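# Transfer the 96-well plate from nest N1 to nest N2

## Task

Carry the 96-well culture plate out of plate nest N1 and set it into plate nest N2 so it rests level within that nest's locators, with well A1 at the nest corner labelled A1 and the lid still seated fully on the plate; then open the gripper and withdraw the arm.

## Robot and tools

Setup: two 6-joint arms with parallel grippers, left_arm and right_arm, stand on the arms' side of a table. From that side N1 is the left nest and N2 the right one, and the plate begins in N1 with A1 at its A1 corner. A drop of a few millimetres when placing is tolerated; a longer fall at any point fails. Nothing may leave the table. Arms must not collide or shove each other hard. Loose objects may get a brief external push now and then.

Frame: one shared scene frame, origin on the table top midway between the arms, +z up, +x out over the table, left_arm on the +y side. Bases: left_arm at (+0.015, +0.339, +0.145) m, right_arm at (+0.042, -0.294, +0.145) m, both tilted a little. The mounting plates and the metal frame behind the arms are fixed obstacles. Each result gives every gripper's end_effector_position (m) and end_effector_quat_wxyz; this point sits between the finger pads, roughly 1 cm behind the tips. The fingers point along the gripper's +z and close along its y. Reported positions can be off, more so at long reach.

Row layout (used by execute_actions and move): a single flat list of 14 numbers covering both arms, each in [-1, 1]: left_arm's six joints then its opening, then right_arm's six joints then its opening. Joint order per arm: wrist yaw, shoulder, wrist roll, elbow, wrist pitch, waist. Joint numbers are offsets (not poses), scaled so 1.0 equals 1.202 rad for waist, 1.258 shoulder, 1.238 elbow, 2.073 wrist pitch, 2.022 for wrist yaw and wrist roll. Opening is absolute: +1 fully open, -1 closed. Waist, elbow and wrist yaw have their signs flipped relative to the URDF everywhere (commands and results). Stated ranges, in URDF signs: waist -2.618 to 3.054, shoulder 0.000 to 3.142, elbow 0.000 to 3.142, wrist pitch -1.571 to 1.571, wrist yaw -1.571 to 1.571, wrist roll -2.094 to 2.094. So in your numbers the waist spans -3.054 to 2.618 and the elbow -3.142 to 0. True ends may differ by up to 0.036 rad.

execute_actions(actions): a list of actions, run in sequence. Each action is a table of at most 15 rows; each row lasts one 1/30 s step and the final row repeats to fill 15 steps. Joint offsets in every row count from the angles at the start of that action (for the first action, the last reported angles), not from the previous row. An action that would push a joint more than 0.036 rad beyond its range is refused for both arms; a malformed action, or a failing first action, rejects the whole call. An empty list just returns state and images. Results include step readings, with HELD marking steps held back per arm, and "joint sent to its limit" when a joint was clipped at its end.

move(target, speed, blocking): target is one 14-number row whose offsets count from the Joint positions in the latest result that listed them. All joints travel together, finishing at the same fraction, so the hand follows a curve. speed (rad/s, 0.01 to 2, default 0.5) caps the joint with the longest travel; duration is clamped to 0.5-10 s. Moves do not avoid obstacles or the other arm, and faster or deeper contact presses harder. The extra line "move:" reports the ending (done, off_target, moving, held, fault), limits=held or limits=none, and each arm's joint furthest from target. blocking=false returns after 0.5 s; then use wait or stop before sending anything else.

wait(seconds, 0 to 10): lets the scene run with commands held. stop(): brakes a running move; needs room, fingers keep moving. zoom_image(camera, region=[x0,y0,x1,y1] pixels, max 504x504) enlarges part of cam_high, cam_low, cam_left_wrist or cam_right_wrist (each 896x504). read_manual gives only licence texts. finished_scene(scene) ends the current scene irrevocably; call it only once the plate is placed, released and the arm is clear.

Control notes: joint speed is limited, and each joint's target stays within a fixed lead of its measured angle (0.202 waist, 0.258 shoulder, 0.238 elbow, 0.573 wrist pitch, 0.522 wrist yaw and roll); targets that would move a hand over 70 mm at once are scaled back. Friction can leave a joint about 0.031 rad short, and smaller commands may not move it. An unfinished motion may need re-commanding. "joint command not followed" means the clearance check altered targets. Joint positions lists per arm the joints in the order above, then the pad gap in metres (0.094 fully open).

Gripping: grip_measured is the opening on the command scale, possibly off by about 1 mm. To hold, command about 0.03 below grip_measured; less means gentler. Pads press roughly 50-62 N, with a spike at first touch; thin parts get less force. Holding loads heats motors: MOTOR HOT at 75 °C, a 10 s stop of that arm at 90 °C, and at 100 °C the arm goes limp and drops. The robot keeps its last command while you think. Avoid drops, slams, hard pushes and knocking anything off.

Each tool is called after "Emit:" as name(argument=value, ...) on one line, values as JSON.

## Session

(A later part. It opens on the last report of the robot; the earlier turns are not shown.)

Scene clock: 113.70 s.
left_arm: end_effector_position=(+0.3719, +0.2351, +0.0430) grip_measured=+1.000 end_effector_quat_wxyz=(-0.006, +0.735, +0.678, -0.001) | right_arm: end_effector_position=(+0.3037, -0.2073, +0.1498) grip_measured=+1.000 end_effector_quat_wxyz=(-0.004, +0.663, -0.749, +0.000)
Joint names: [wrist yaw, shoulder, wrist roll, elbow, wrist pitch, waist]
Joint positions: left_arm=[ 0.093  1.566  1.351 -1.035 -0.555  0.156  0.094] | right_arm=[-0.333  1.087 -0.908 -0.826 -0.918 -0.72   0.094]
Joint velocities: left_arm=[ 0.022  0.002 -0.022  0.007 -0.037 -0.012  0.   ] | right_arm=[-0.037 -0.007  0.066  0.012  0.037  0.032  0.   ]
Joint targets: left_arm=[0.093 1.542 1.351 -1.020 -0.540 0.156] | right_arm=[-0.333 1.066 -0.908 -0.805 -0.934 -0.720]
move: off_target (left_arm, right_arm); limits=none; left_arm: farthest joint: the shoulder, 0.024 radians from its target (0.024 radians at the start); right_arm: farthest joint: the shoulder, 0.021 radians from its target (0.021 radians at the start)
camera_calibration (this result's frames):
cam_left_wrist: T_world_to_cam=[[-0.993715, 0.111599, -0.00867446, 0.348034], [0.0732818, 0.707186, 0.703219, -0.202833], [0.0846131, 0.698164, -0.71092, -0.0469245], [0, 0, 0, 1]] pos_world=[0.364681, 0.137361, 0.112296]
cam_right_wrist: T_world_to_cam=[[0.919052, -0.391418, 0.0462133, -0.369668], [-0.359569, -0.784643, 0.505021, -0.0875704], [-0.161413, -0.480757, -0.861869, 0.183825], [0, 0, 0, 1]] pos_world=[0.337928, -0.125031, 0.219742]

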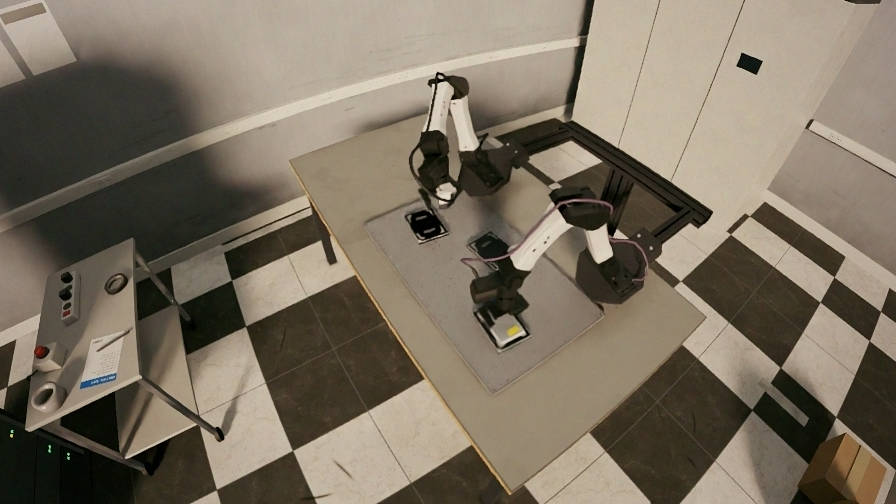

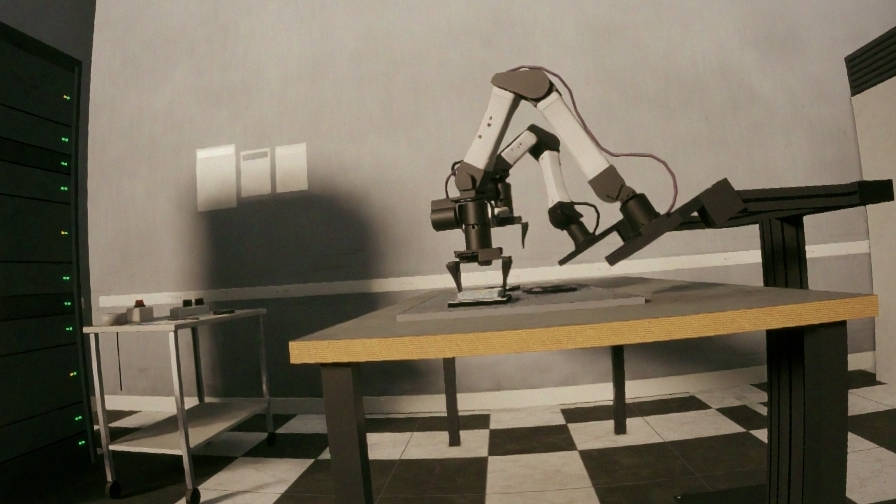

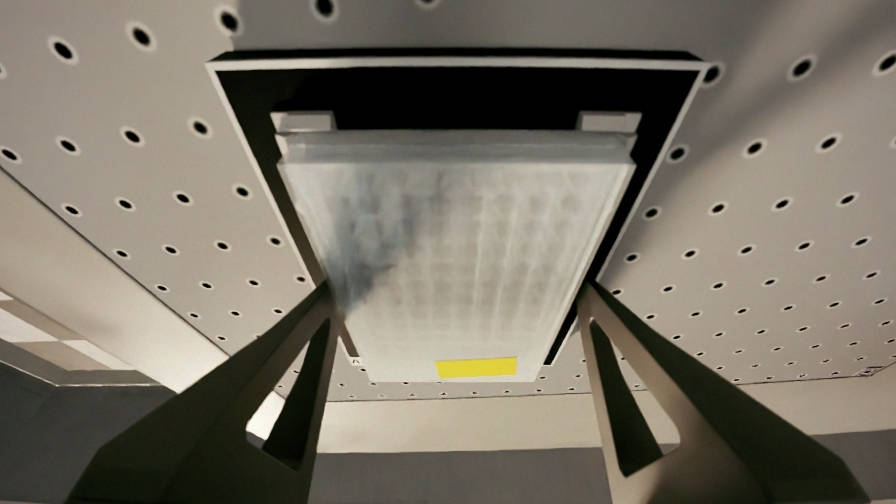

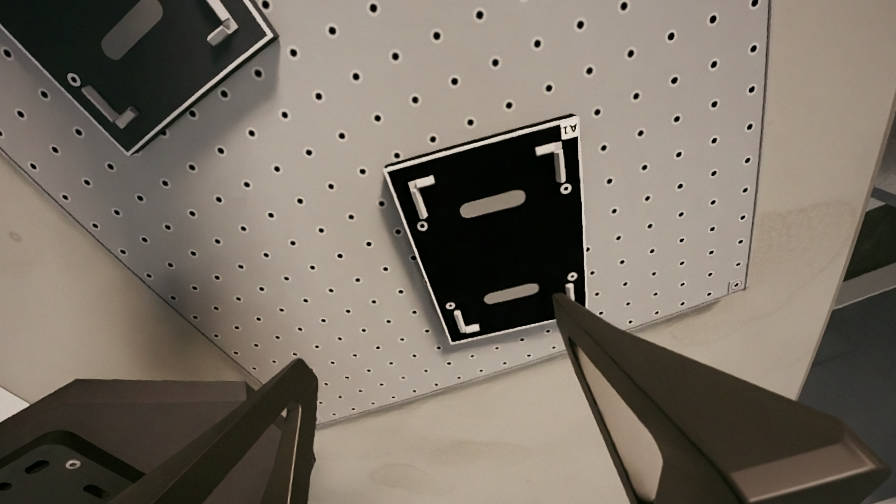

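Emit:
move(target=[0,0.024,0,0.018,0.02,0,1,0,-0.017,0,0.017,-0.008,0,1], speed=0.1)

Emit:
zoom_image(camera="cam_low", region=[430, 240, 560, 320])

Scene clock: 118.70 s.
left_arm: end_effector_position=(+0.3748, +0.2337, +0.0377) grip_measured=+1.000 end_effector_quat_wxyz=(-0.002, +0.735, +0.678, +0.001) | right_arm: end_effector_position=(+0.3035, -0.2074, +0.1498) grip_measured=+1.000 end_effector_quat_wxyz=(-0.004, +0.663, -0.749, +0.000)
Joint names: [wrist yaw, shoulder, wrist roll, elbow, wrist pitch, waist]
Joint positions: left_arm=[ 0.093  1.584  1.351 -1.035 -0.528  0.156  0.094] | right_arm=[-0.333  1.087 -0.908 -0.826 -0.919 -0.72   0.094]
Joint velocities: left_arm=[-0.007 -0.012  0.051  0.002  0.037  0.007  0.   ] | right_arm=[ 0.095  0.002 -0.022  0.012 -0.066 -0.017  0.   ]
Joint targets: left_arm=[0.093 1.596 1.351 -1.013 -0.513 0.156] | right_arm=[-0.333 1.066 -0.908 -0.805 -0.935 -0.720]
move: off_target (left_arm, right_arm); limits=none; left_arm: farthest joint: the elbow, 0.022 radians from its target (0.022 radians at the start); right_arm: farthest joint: the shoulder, 0.021 radians from its target (0.021 radians at the start)
camera_calibration (this result's frames):
cam_left_wrist: T_world_to_cam=[[-0.993689, 0.110721, -0.0180027, 0.351628], [0.0663088, 0.709224, 0.701858, -0.196126], [0.0904781, 0.696235, -0.712089, -0.0516688], [0, 0, 0, 1]] pos_world=[0.367088, 0.136138, 0.10719]
cam_right_wrist: T_world_to_cam=[[0.919178, -0.391171, 0.0457918, -0.369486], [-0.35906, -0.784545, 0.505534, -0.087909], [-0.161825, -0.481118, -0.86159, 0.183763], [0, 0, 0, 1]] pos_world=[0.337796, -0.125089, 0.219689]

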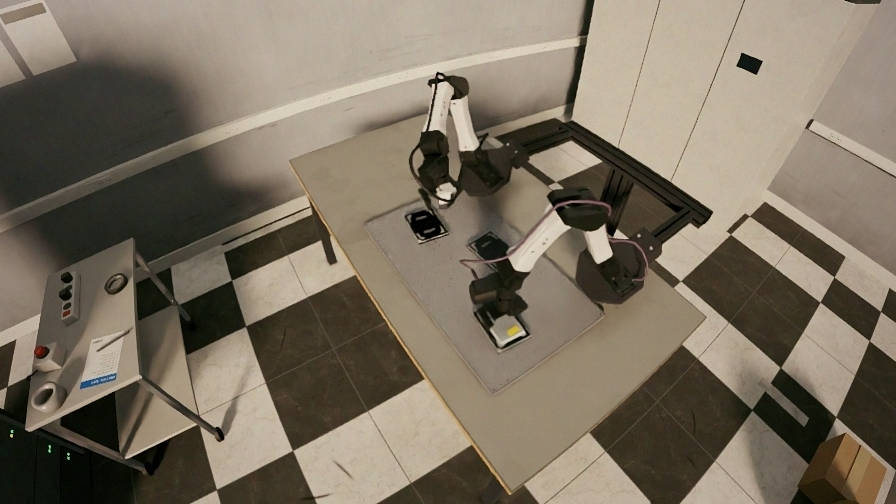

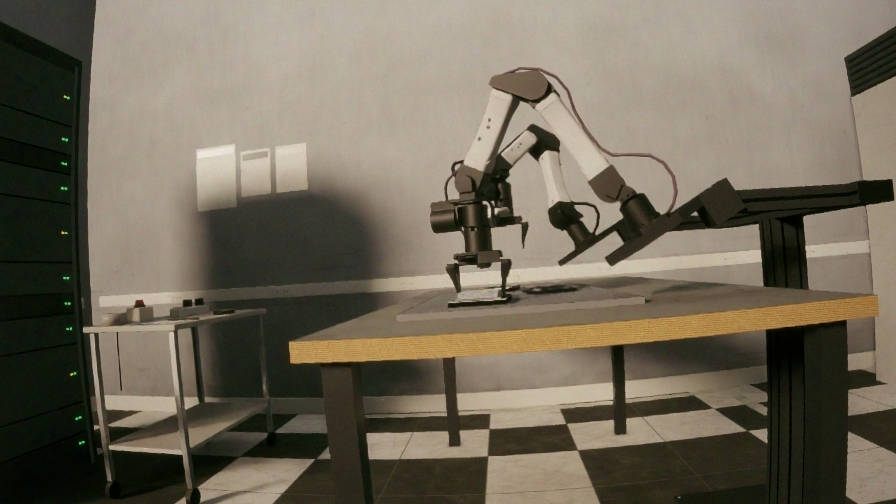

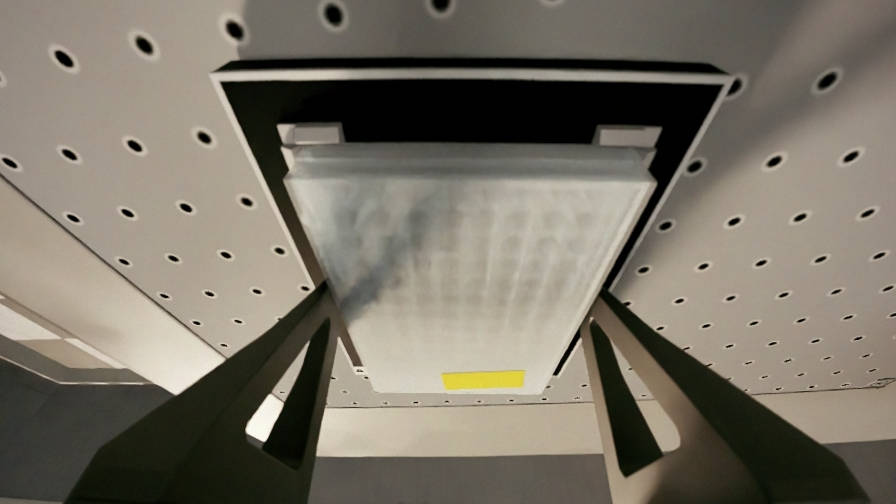

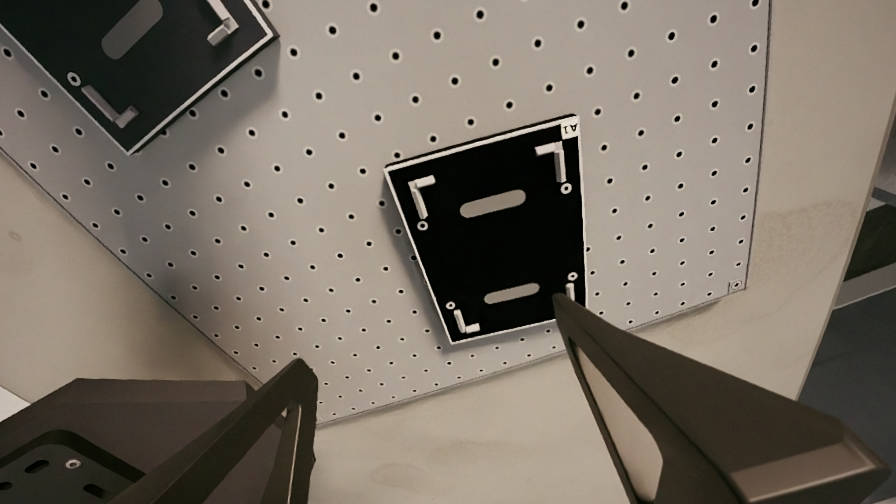

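Region (430, 240, 560, 320) of cam_low's 896x504 image, scaled by 3.877, with more detail than that image has; it fills the top 310 rows of this view, and the rest is white.

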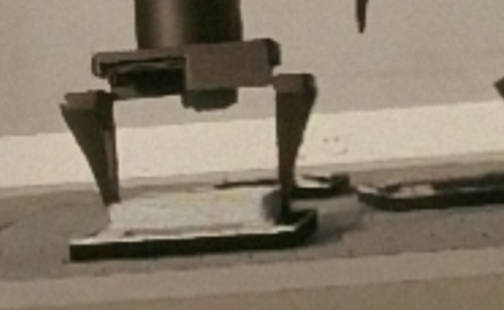

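Emit:
move(target=[0,0.009,0,0.024,0.014,0,1,0,-0.017,0,0.017,-0.008,0,1], speed=0.1)

Emit:
zoom_image(camera="cam_left_wrist", region=[200, 60, 700, 400])

Scene clock: 126.37 s.
left_arm: end_effector_position=(+0.3748, +0.2336, +0.0367) grip_measured=+1.000 end_effector_quat_wxyz=(+0.000, +0.735, +0.678, +0.003) | right_arm: end_effector_position=(+0.3035, -0.2074, +0.1498) grip_measured=+1.000 end_effector_quat_wxyz=(-0.004, +0.663, -0.749, -0.000)
Joint names: [wrist yaw, shoulder, wrist roll, elbow, wrist pitch, waist]
Joint positions: left_arm=[ 0.093  1.584  1.351 -1.029 -0.518  0.156  0.094] | right_arm=[-0.333  1.087 -0.908 -0.826 -0.919 -0.72   0.094]
Joint velocities: left_arm=[-0.037 -0.017  0.022  0.002  0.037 -0.007  0.   ] | right_arm=[-0.066  0.002 -0.022 -0.002 -0.007 -0.002  0.   ]
Joint targets: left_arm=[0.093 1.595 1.351 -1.005 -0.498 0.156] | right_arm=[-0.333 1.066 -0.908 -0.805 -0.935 -0.720]
move: off_target (left_arm, right_arm); limits=none; left_arm: farthest joint: the elbow, 0.024 radians from its target (0.030 radians at the start); right_arm: farthest joint: the shoulder, 0.021 radians from its target (0.021 radians at the start)
camera_calibration (this result's frames):
cam_left_wrist: T_world_to_cam=[[-0.99365, 0.110326, -0.0221062, 0.351807], [0.0632441, 0.710117, 0.701238, -0.194406], [0.0930625, 0.695386, -0.712585, -0.0530689], [0, 0, 0, 1]] pos_world=[0.366807, 0.136141, 0.106286]
cam_right_wrist: T_world_to_cam=[[0.919241, -0.391047, 0.045581, -0.369395], [-0.358806, -0.784496, 0.505791, -0.0880783], [-0.16203, -0.481299, -0.861451, 0.183731], [0, 0, 0, 1]] pos_world=[0.33773, -0.125118, 0.219662]

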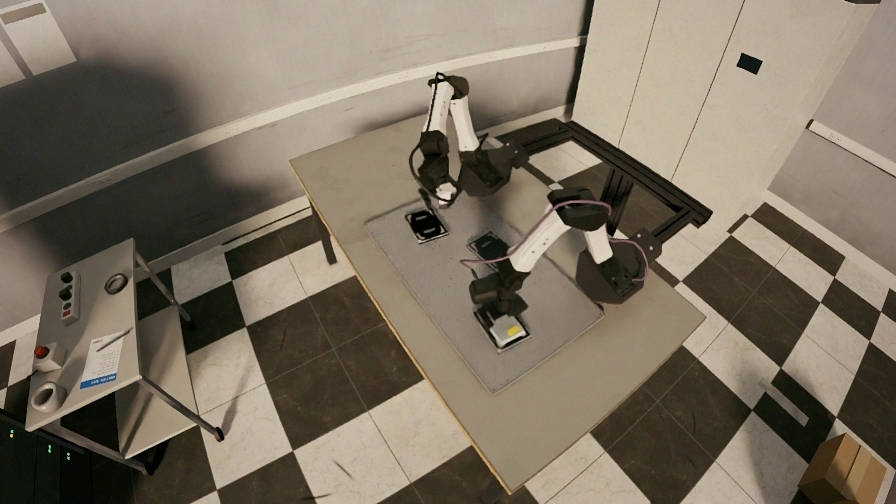

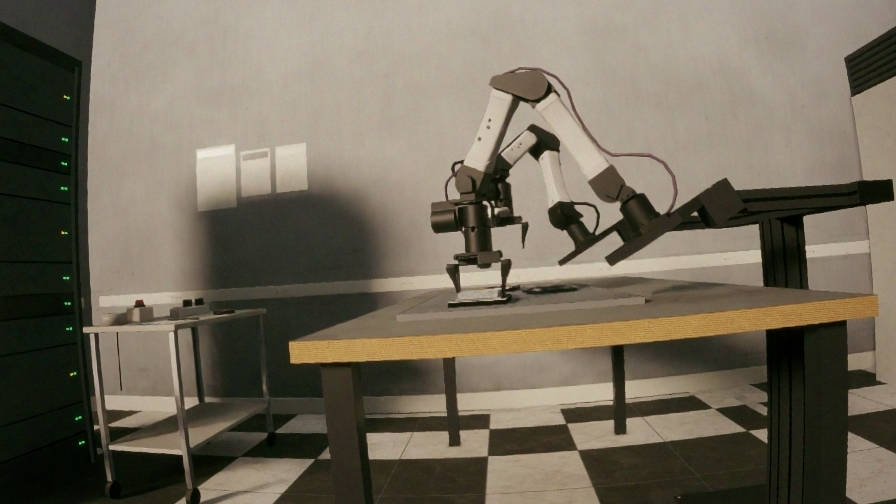

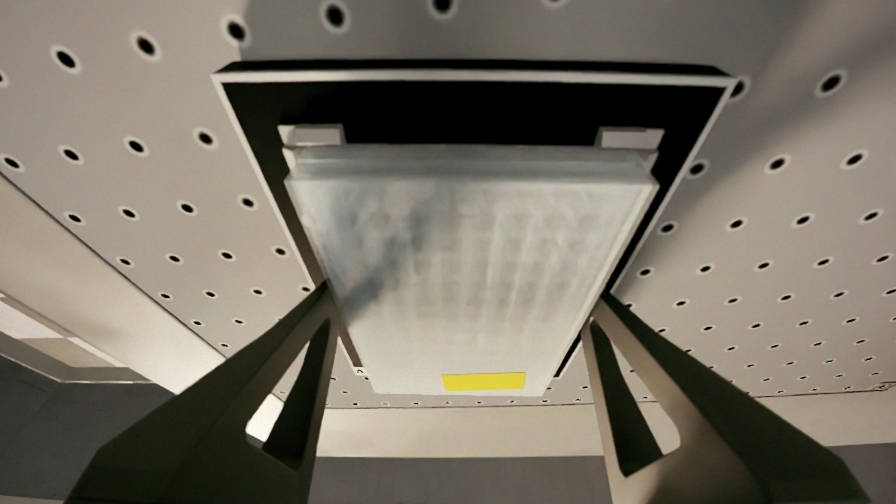

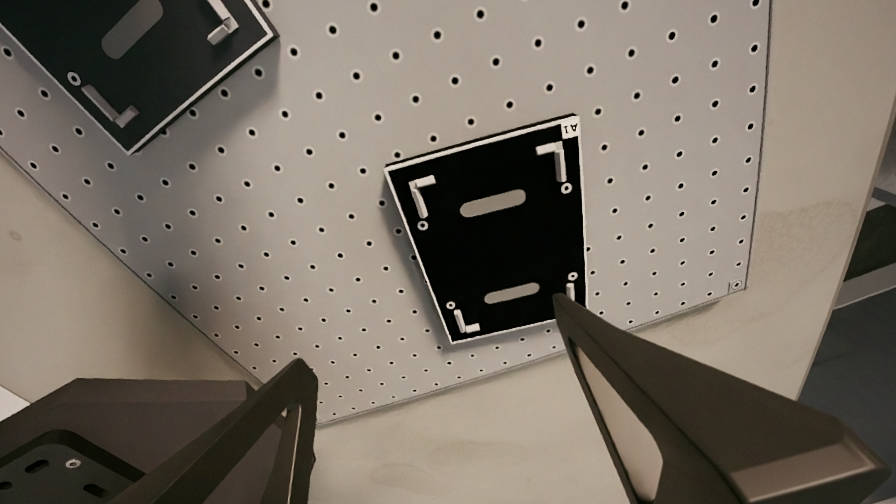

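Region (200, 60, 700, 400) of cam_left_wrist's 896x504 image, scaled by 1.008, with more detail than that image has; it fills the top 343 rows of this view, and the rest is white.

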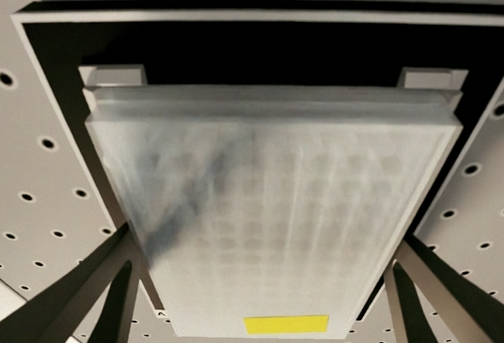

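Emit:
execute_actions(actions=[[[0,-0.012,0,0,0,0,0.9,0,-0.017,0,0.017,-0.008,0,1]],[[0,0,0,0,0,0,0.8,0,-0.017,0,0.017,-0.008,0,1]],[[0,0,0,0,0,0,0.72,0,-0.017,0,0.017,-0.008,0,1]],[[0,0,0,0,0,0,0.72,0,-0.017,0,0.017,-0.008,0,1]]])

Scene clock: 133.23 s.
left_arm: end_effector_position=(+0.3736, +0.2338, +0.0367) grip_measured=+0.808 end_effector_quat_wxyz=(-0.002, +0.735, +0.678, +0.001) | right_arm: end_effector_position=(+0.3029, -0.2077, +0.1498) grip_measured=+1.000 end_effector_quat_wxyz=(-0.002, +0.663, -0.749, -0.000)
Joint names: [wrist yaw, shoulder, wrist roll, elbow, wrist pitch, waist]
Joint positions: left_arm=[ 0.092  1.584  1.351 -1.029 -0.523  0.156  0.085] | right_arm=[-0.333  1.087 -0.908 -0.826 -0.922 -0.72   0.094]
Joint velocities: left_arm=[-0.037 -0.007  0.007 -0.012 -0.007 -0.002 -0.001] | right_arm=[ 0.066 -0.002  0.022 -0.002  0.007  0.012  0.   ]
Joint targets: left_arm=[0.092 1.584 1.351 -1.029 -0.523 0.156] | right_arm=[-0.333 1.066 -0.908 -0.805 -0.938 -0.720]
Step readings (joint positions; steps 1 to 15: 1st action; 16 to 30: 2nd action; 31 to 45: 3rd action; 46 to 60: 4th action):
0: left_arm=[0.093 1.584 1.351 -1.029 -0.518 0.156] | right_arm=[-0.333 1.087 -0.908 -0.826 -0.920 -0.720]
1: left_arm=[0.093 1.584 1.351 -1.029 -0.518 0.156] | right_arm=[-0.333 1.087 -0.908 -0.826 -0.920 -0.720]
2: left_arm=[0.093 1.584 1.351 -1.029 -0.518 0.156] | right_arm=[-0.333 1.087 -0.908 -0.826 -0.920 -0.720]
4: left_arm=[0.093 1.584 1.351 -1.029 -0.518 0.156] | right_arm=[-0.333 1.087 -0.908 -0.826 -0.920 -0.720]
8: left_arm=[0.093 1.584 1.351 -1.029 -0.518 0.156] | right_arm=[-0.333 1.087 -0.908 -0.826 -0.920 -0.720]
15: left_arm=[0.093 1.584 1.351 -1.029 -0.518 0.156] | right_arm=[-0.333 1.087 -0.908 -0.826 -0.920 -0.720]
16: left_arm=[0.093 1.584 1.351 -1.029 -0.520 0.156] | right_arm=[-0.333 1.087 -0.908 -0.826 -0.920 -0.720]
17: left_arm=[0.093 1.584 1.351 -1.029 -0.523 0.156] | right_arm=[-0.333 1.087 -0.908 -0.826 -0.920 -0.720]
19: left_arm=[0.092 1.584 1.351 -1.029 -0.523 0.156] | right_arm=[-0.333 1.087 -0.908 -0.826 -0.920 -0.720]
23: left_arm=[0.092 1.584 1.351 -1.029 -0.523 0.156] | right_arm=[-0.333 1.087 -0.908 -0.826 -0.921 -0.720]
30: left_arm=[0.092 1.584 1.351 -1.029 -0.523 0.156] | right_arm=[-0.333 1.087 -0.908 -0.826 -0.921 -0.720]
31: left_arm=[0.092 1.584 1.351 -1.029 -0.523 0.156] | right_arm=[-0.333 1.087 -0.908 -0.826 -0.921 -0.720]
32: left_arm=[0.092 1.584 1.351 -1.029 -0.523 0.156] | right_arm=[-0.333 1.087 -0.908 -0.826 -0.921 -0.720]
34: left_arm=[0.092 1.584 1.351 -1.029 -0.523 0.156] | right_arm=[-0.333 1.087 -0.908 -0.826 -0.921 -0.720]
38: left_arm=[0.092 1.584 1.351 -1.029 -0.523 0.156] | right_arm=[-0.333 1.087 -0.908 -0.826 -0.921 -0.720]
45: left_arm=[0.092 1.584 1.351 -1.029 -0.523 0.156] | right_arm=[-0.333 1.087 -0.908 -0.826 -0.922 -0.720]
46: left_arm=[0.092 1.584 1.351 -1.029 -0.523 0.156] | right_arm=[-0.333 1.087 -0.908 -0.826 -0.922 -0.720]
47: left_arm=[0.092 1.584 1.351 -1.029 -0.523 0.156] | right_arm=[-0.333 1.087 -0.908 -0.826 -0.922 -0.720]
49: left_arm=[0.092 1.584 1.351 -1.029 -0.523 0.156] | right_arm=[-0.333 1.087 -0.908 -0.826 -0.922 -0.720]
53: left_arm=[0.092 1.584 1.351 -1.029 -0.523 0.156] | right_arm=[-0.333 1.087 -0.908 -0.826 -0.922 -0.720]
60: Joint positions above
camera_calibration (this result's frames):
cam_left_wrist: T_world_to_cam=[[-0.993698, 0.110778, -0.0171124, 0.350318], [0.0670238, 0.709572, 0.701438, -0.195789], [0.0898461, 0.69587, -0.712525, -0.052035], [0, 0, 0, 1]] pos_world=[0.365908, 0.136328, 0.106252]
cam_right_wrist: T_world_to_cam=[[0.919681, -0.390182, 0.0441043, -0.368756], [-0.357024, -0.784149, 0.507586, -0.0892623], [-0.163467, -0.482563, -0.860472, 0.18351], [0, 0, 0, 1]] pos_world=[0.337267, -0.125322, 0.219477]

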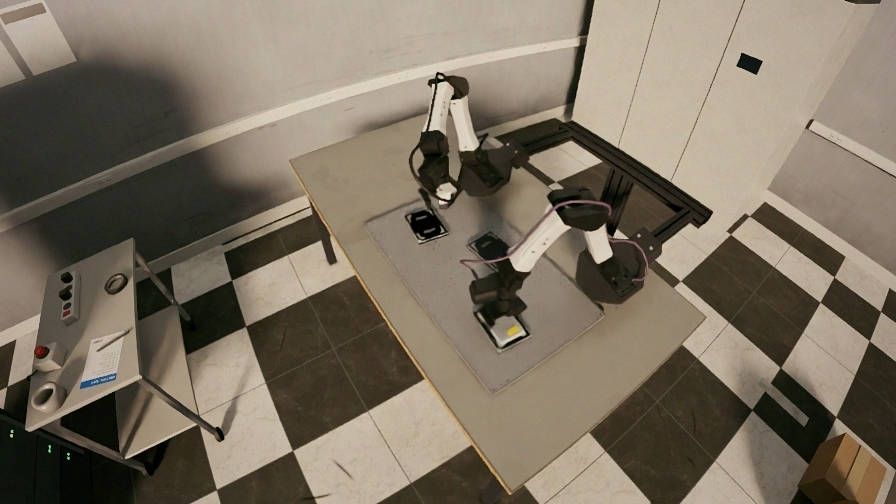

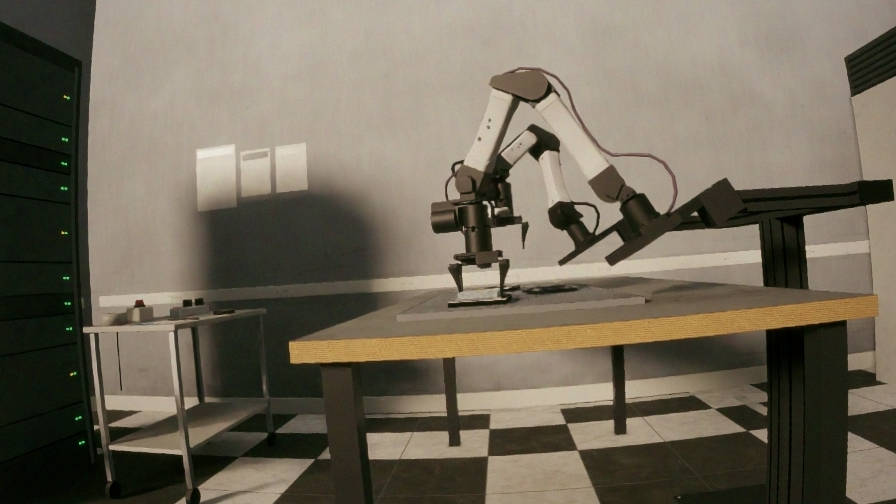

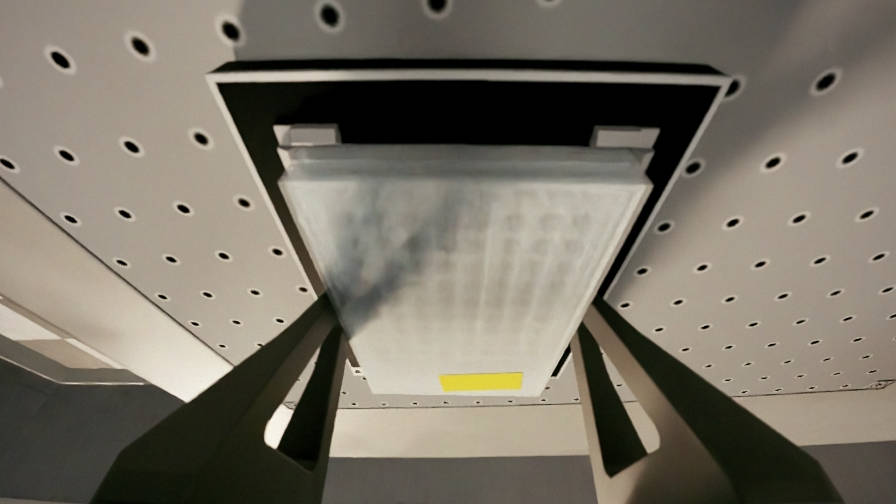

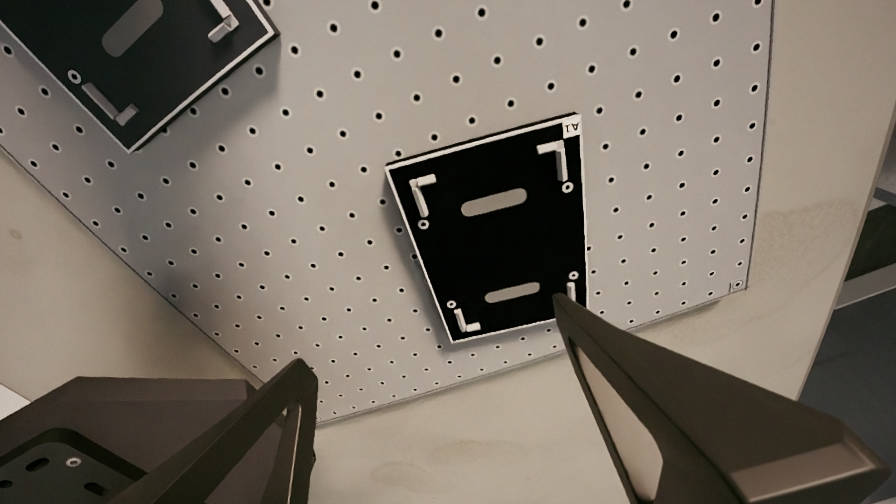

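Emit:
move(target=[0,-0.08,0,-0.036,-0.06,0,0.72,0,-0.017,0,0.017,0,0.4,1], speed=0.3)

Scene clock: 139.83 s.
left_arm: end_effector_position=(+0.3709, +0.2372, +0.0638) grip_measured=+0.808 end_effector_quat_wxyz=(-0.007, +0.735, +0.677, -0.002) | right_arm: end_effector_position=(+0.3151, -0.3211, +0.1344) grip_measured=+1.000 end_effector_quat_wxyz=(-0.084, -0.491, +0.864, -0.074)
Joint names: [wrist yaw, shoulder, wrist roll, elbow, wrist pitch, waist]
Joint positions: left_arm=[ 0.092  1.508  1.351 -1.053 -0.634  0.156  0.085] | right_arm=[-0.333  1.087 -0.908 -0.826 -0.922 -0.247  0.094]
Joint velocities: left_arm=[ 0.095 -0.002 -0.022 -0.012 -0.007  0.002 -0.   ] | right_arm=[ 0.11   0.002 -0.051 -0.002 -0.095 -0.022  0.   ]
Joint targets: left_arm=[0.092 1.483 1.351 -1.074 -0.647 0.156] | right_arm=[-0.333 1.066 -0.908 -0.805 -0.922 -0.239]
move: off_target (left_arm, right_arm); limits=none; left_arm: farthest joint: the shoulder, 0.025 radians from its target (0.100 radians at the start); right_arm: farthest joint: the shoulder, 0.021 radians from its target (0.021 radians at the start)
camera_calibration (this result's frames):
cam_left_wrist: T_world_to_cam=[[-0.993707, 0.111894, -0.00517153, 0.346765], [0.0759466, 0.706964, 0.70316, -0.219785], [0.0823356, 0.698342, -0.711012, -0.0327245], [0, 0, 0, 1]] pos_world=[0.363969, 0.139432, 0.13307]
cam_right_wrist: T_world_to_cam=[[0.69056, -0.708695, 0.144492, -0.467123], [-0.598107, -0.447211, 0.665035, -0.00300817], [-0.406689, -0.545668, -0.732701, 0.156737], [0, 0, 0, 1]] pos_world=[0.38452, -0.246867, 0.184337]

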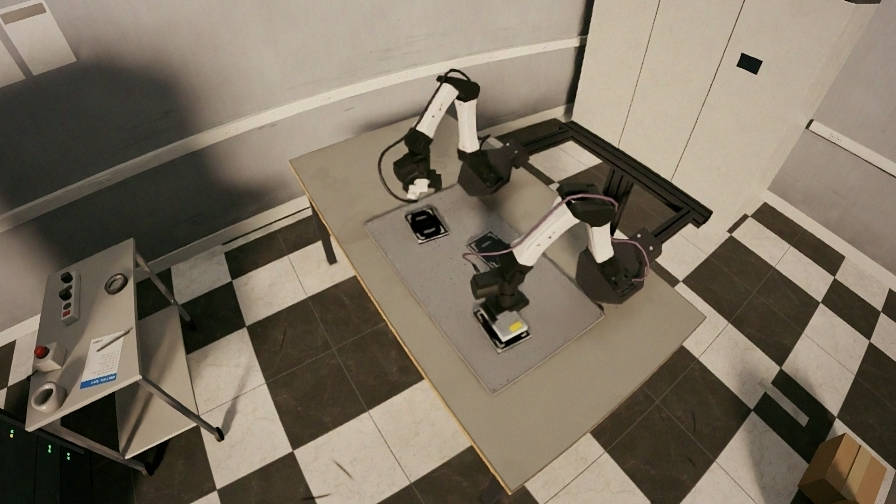

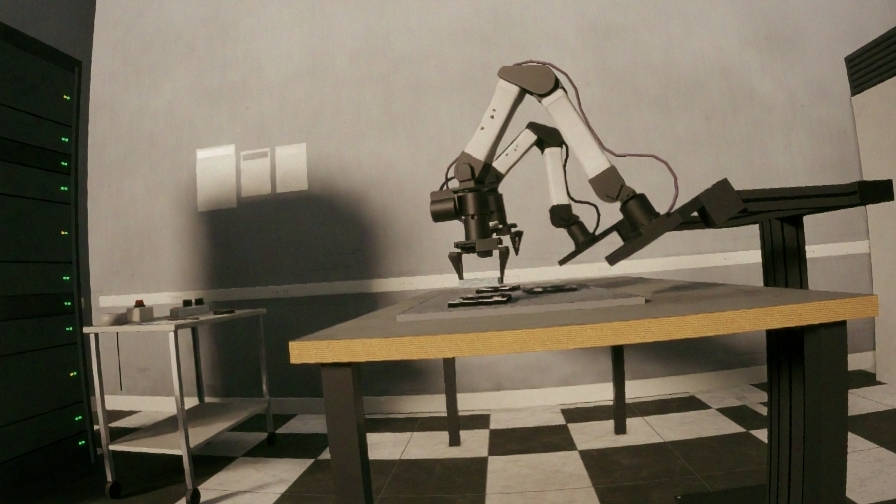

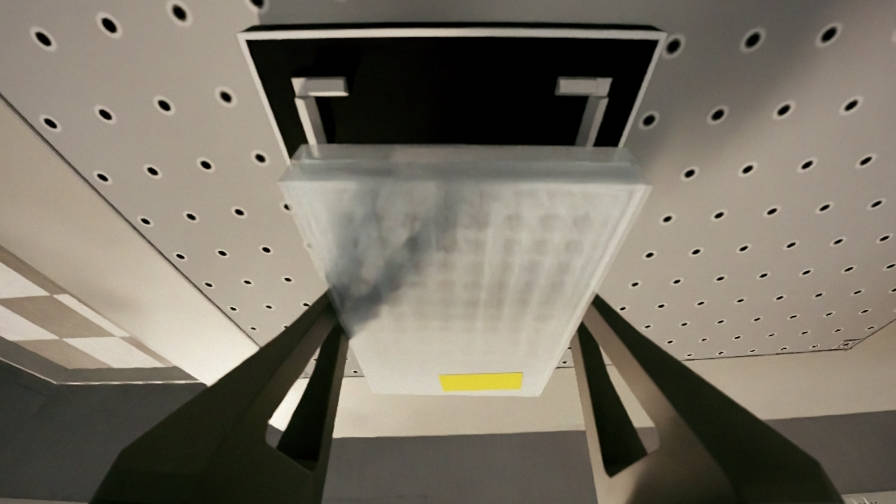

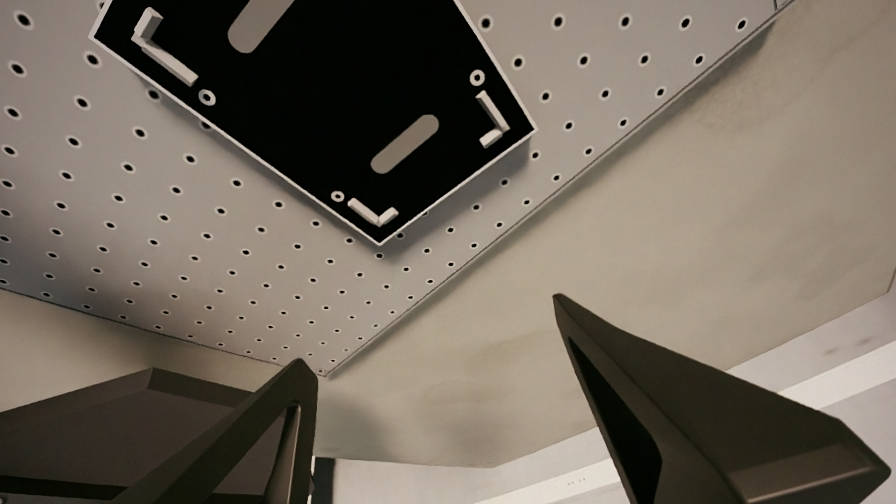

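Emit:
move(target=[0,-0.09,0,-0.04,-0.066,0,0.72,0,-0.017,0,0.017,0,0.5,1], speed=0.5)

Emit:
move(target=[0.18,0.35,-0.525,-0.22,-0.025,0.79,0.72,0,-0.017,0,0.017,0,0,1], speed=0.5)

Scene clock: 153.27 s.
left_arm: end_effector_position=(+0.3667, +0.2415, +0.0960) grip_measured=+0.808 end_effector_quat_wxyz=(-0.010, +0.736, +0.677, -0.004) | right_arm: end_effector_position=(+0.2646, -0.4542, +0.1516) grip_measured=+1.000 end_effector_quat_wxyz=(-0.184, -0.238, +0.940, -0.160)
Joint names: [wrist yaw, shoulder, wrist roll, elbow, wrist pitch, waist]
Joint positions: left_arm=[ 0.092  1.419  1.351 -1.081 -0.758  0.156  0.085] | right_arm=[-0.333  1.087 -0.908 -0.826 -0.922  0.346  0.094]
Joint velocities: left_arm=[ 0.081  0.002  0.022 -0.002 -0.007 -0.007  0.001] | right_arm=[ 0.007 -0.027  0.007  0.007  0.037  0.007  0.   ]
Joint targets: left_arm=[0.092 1.395 1.351 -1.102 -0.771 0.156] | right_arm=[-0.333 1.066 -0.908 -0.805 -0.922 0.354]
move: off_target (left_arm, right_arm); limits=none; left_arm: farthest joint: the shoulder, 0.025 radians from its target (0.113 radians at the start); right_arm: farthest joint: the shoulder, 0.021 radians from its target (0.021 radians at the start)
camera_calibration (this result's frames):
cam_left_wrist: T_world_to_cam=[[-0.993654, 0.11247, 0.00117349, 0.341432], [0.0806937, 0.705571, 0.70403, -0.246695], [0.0783541, 0.699657, -0.71017, -0.0114033], [0, 0, 0, 1]] pos_world=[0.360066, 0.143639, 0.165182]
cam_right_wrist: T_world_to_cam=[[0.271995, -0.893263, 0.357911, -0.534454], [-0.663342, 0.095403, 0.74221, 0.147868], [-0.697135, -0.439295, -0.566589, 0.176228], [0, 0, 0, 1]] pos_world=[0.36631, -0.414099, 0.181386]

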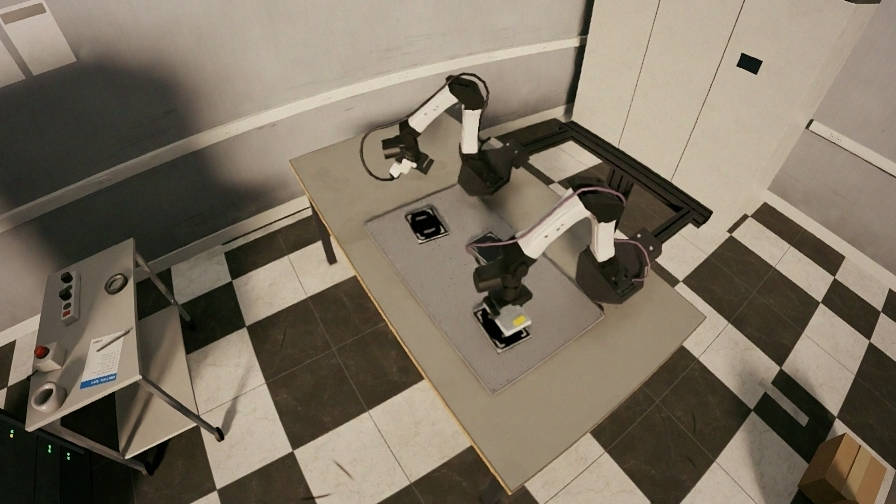

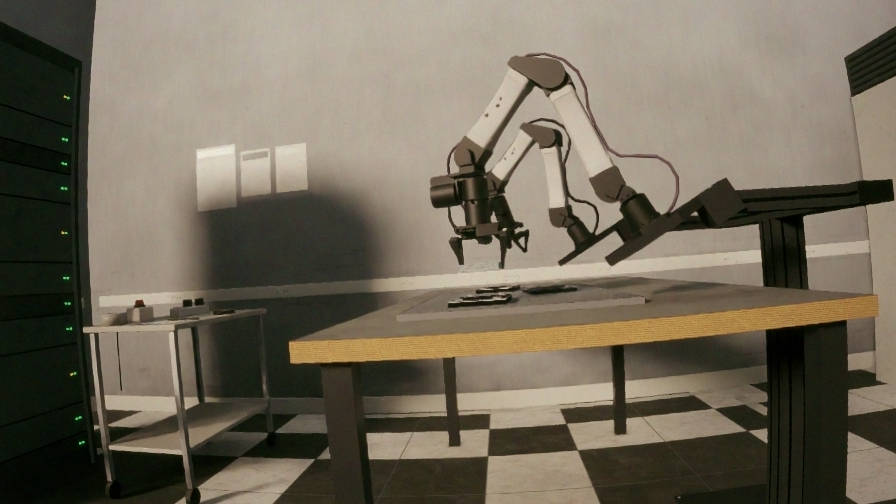

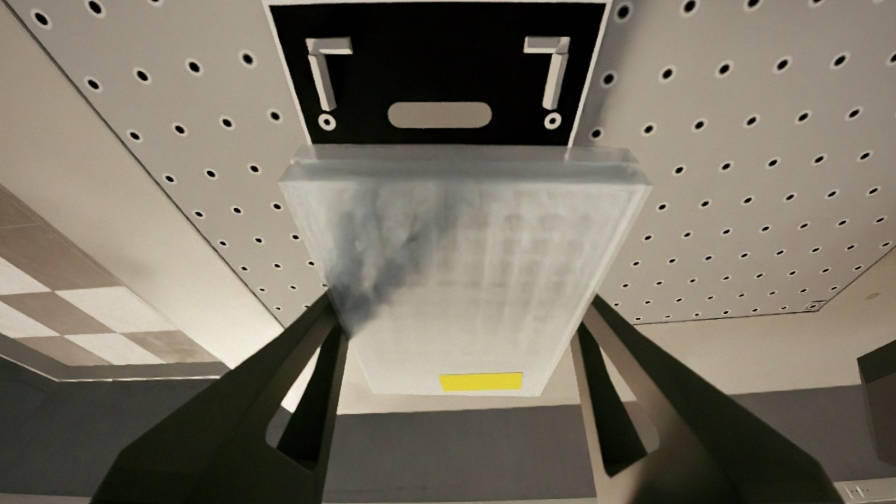

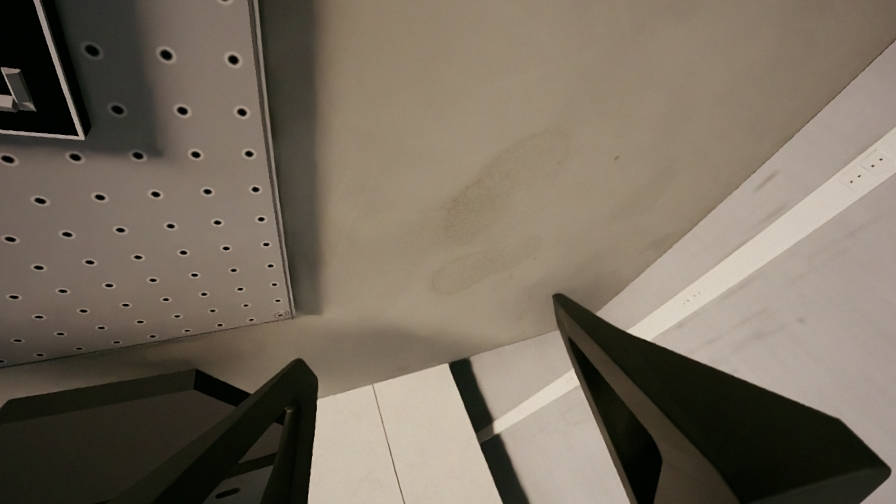

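Scene clock: 156.17 s.
left_arm: end_effector_position=(+0.2108, -0.0155, +0.0981) grip_measured=+0.808 end_effector_quat_wxyz=(+0.009, +0.681, +0.732, -0.006) | right_arm: end_effector_position=(+0.2646, -0.4542, +0.1516) grip_measured=+1.000 end_effector_quat_wxyz=(-0.184, -0.238, +0.940, -0.160)
Joint names: [wrist yaw, shoulder, wrist roll, elbow, wrist pitch, waist]
Joint positions: left_arm=[ 0.448  1.85   0.295 -1.331 -0.796  1.101  0.085] | right_arm=[-0.333  1.087 -0.908 -0.826 -0.922  0.346  0.094]
Joint velocities: left_arm=[ 0.007 -0.002  0.037 -0.007  0.007  0.002 -0.   ] | right_arm=[ 0.051  0.007 -0.007  0.007 -0.007 -0.012  0.   ]
Joint targets: left_arm=[0.456 1.859 0.289 -1.354 -0.810 1.106] | right_arm=[-0.333 1.066 -0.908 -0.805 -0.922 0.346]
move: off_target (left_arm, right_arm); limits=none; left_arm: farthest joint: the elbow, 0.023 radians from its target (0.272 radians at the start); right_arm: farthest joint: the shoulder, 0.021 radians from its target (0.021 radians at the start)
camera_calibration (this result's frames):
cam_left_wrist: T_world_to_cam=[[-0.998858, -0.0420682, -0.0226627, 0.216498], [-0.0462009, 0.729161, 0.68278, -0.0250844], [-0.0121986, 0.683047, -0.730272, 0.202906], [0, 0, 0, 1]] pos_world=[0.217567, -0.111196, 0.17021]
cam_right_wrist: T_world_to_cam=[[0.271995, -0.893263, 0.357911, -0.534454], [-0.663342, 0.095403, 0.74221, 0.147868], [-0.697135, -0.439295, -0.566589, 0.176228], [0, 0, 0, 1]] pos_world=[0.36631, -0.414099, 0.181386]

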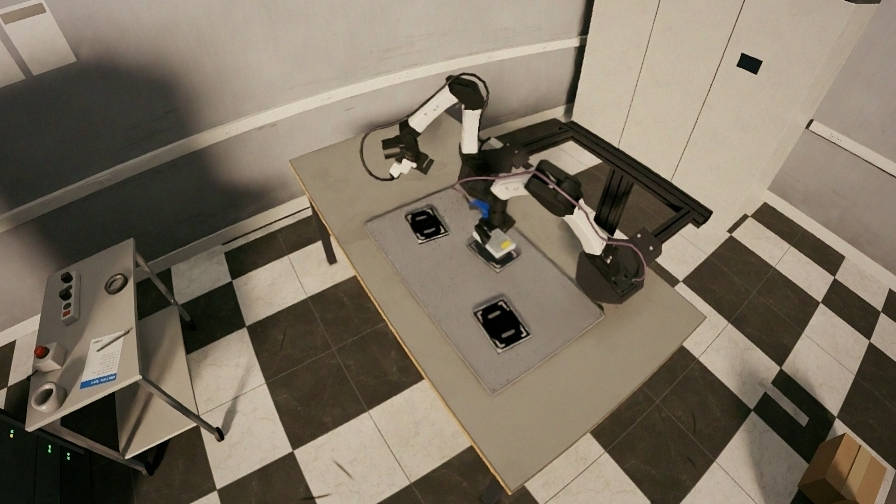

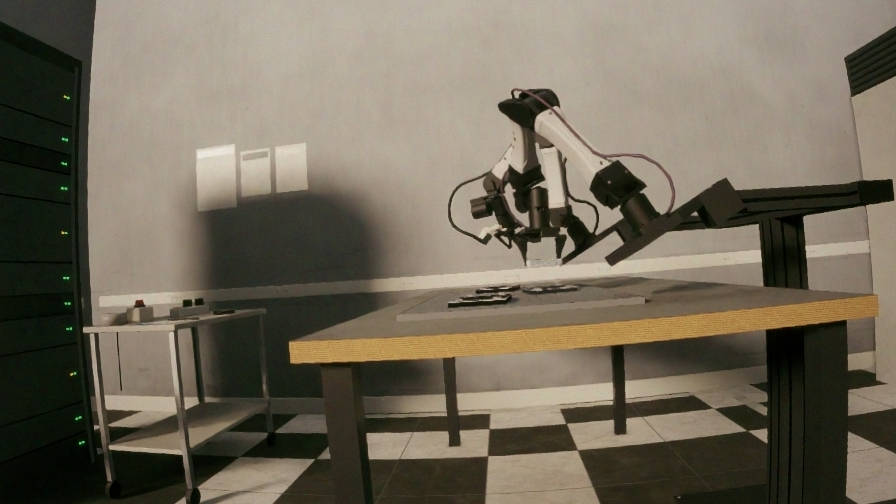

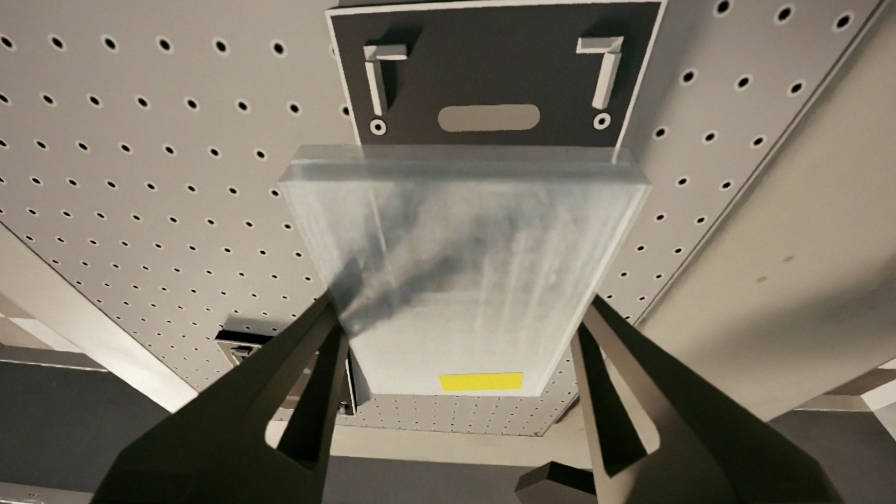

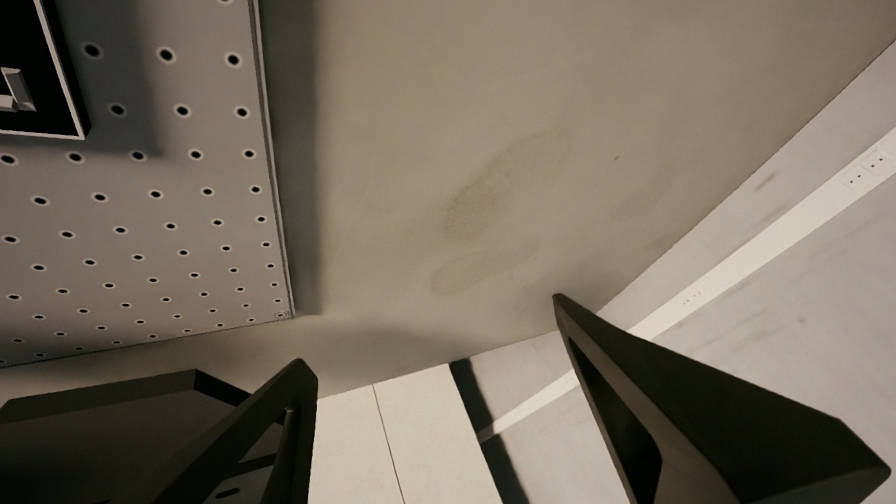

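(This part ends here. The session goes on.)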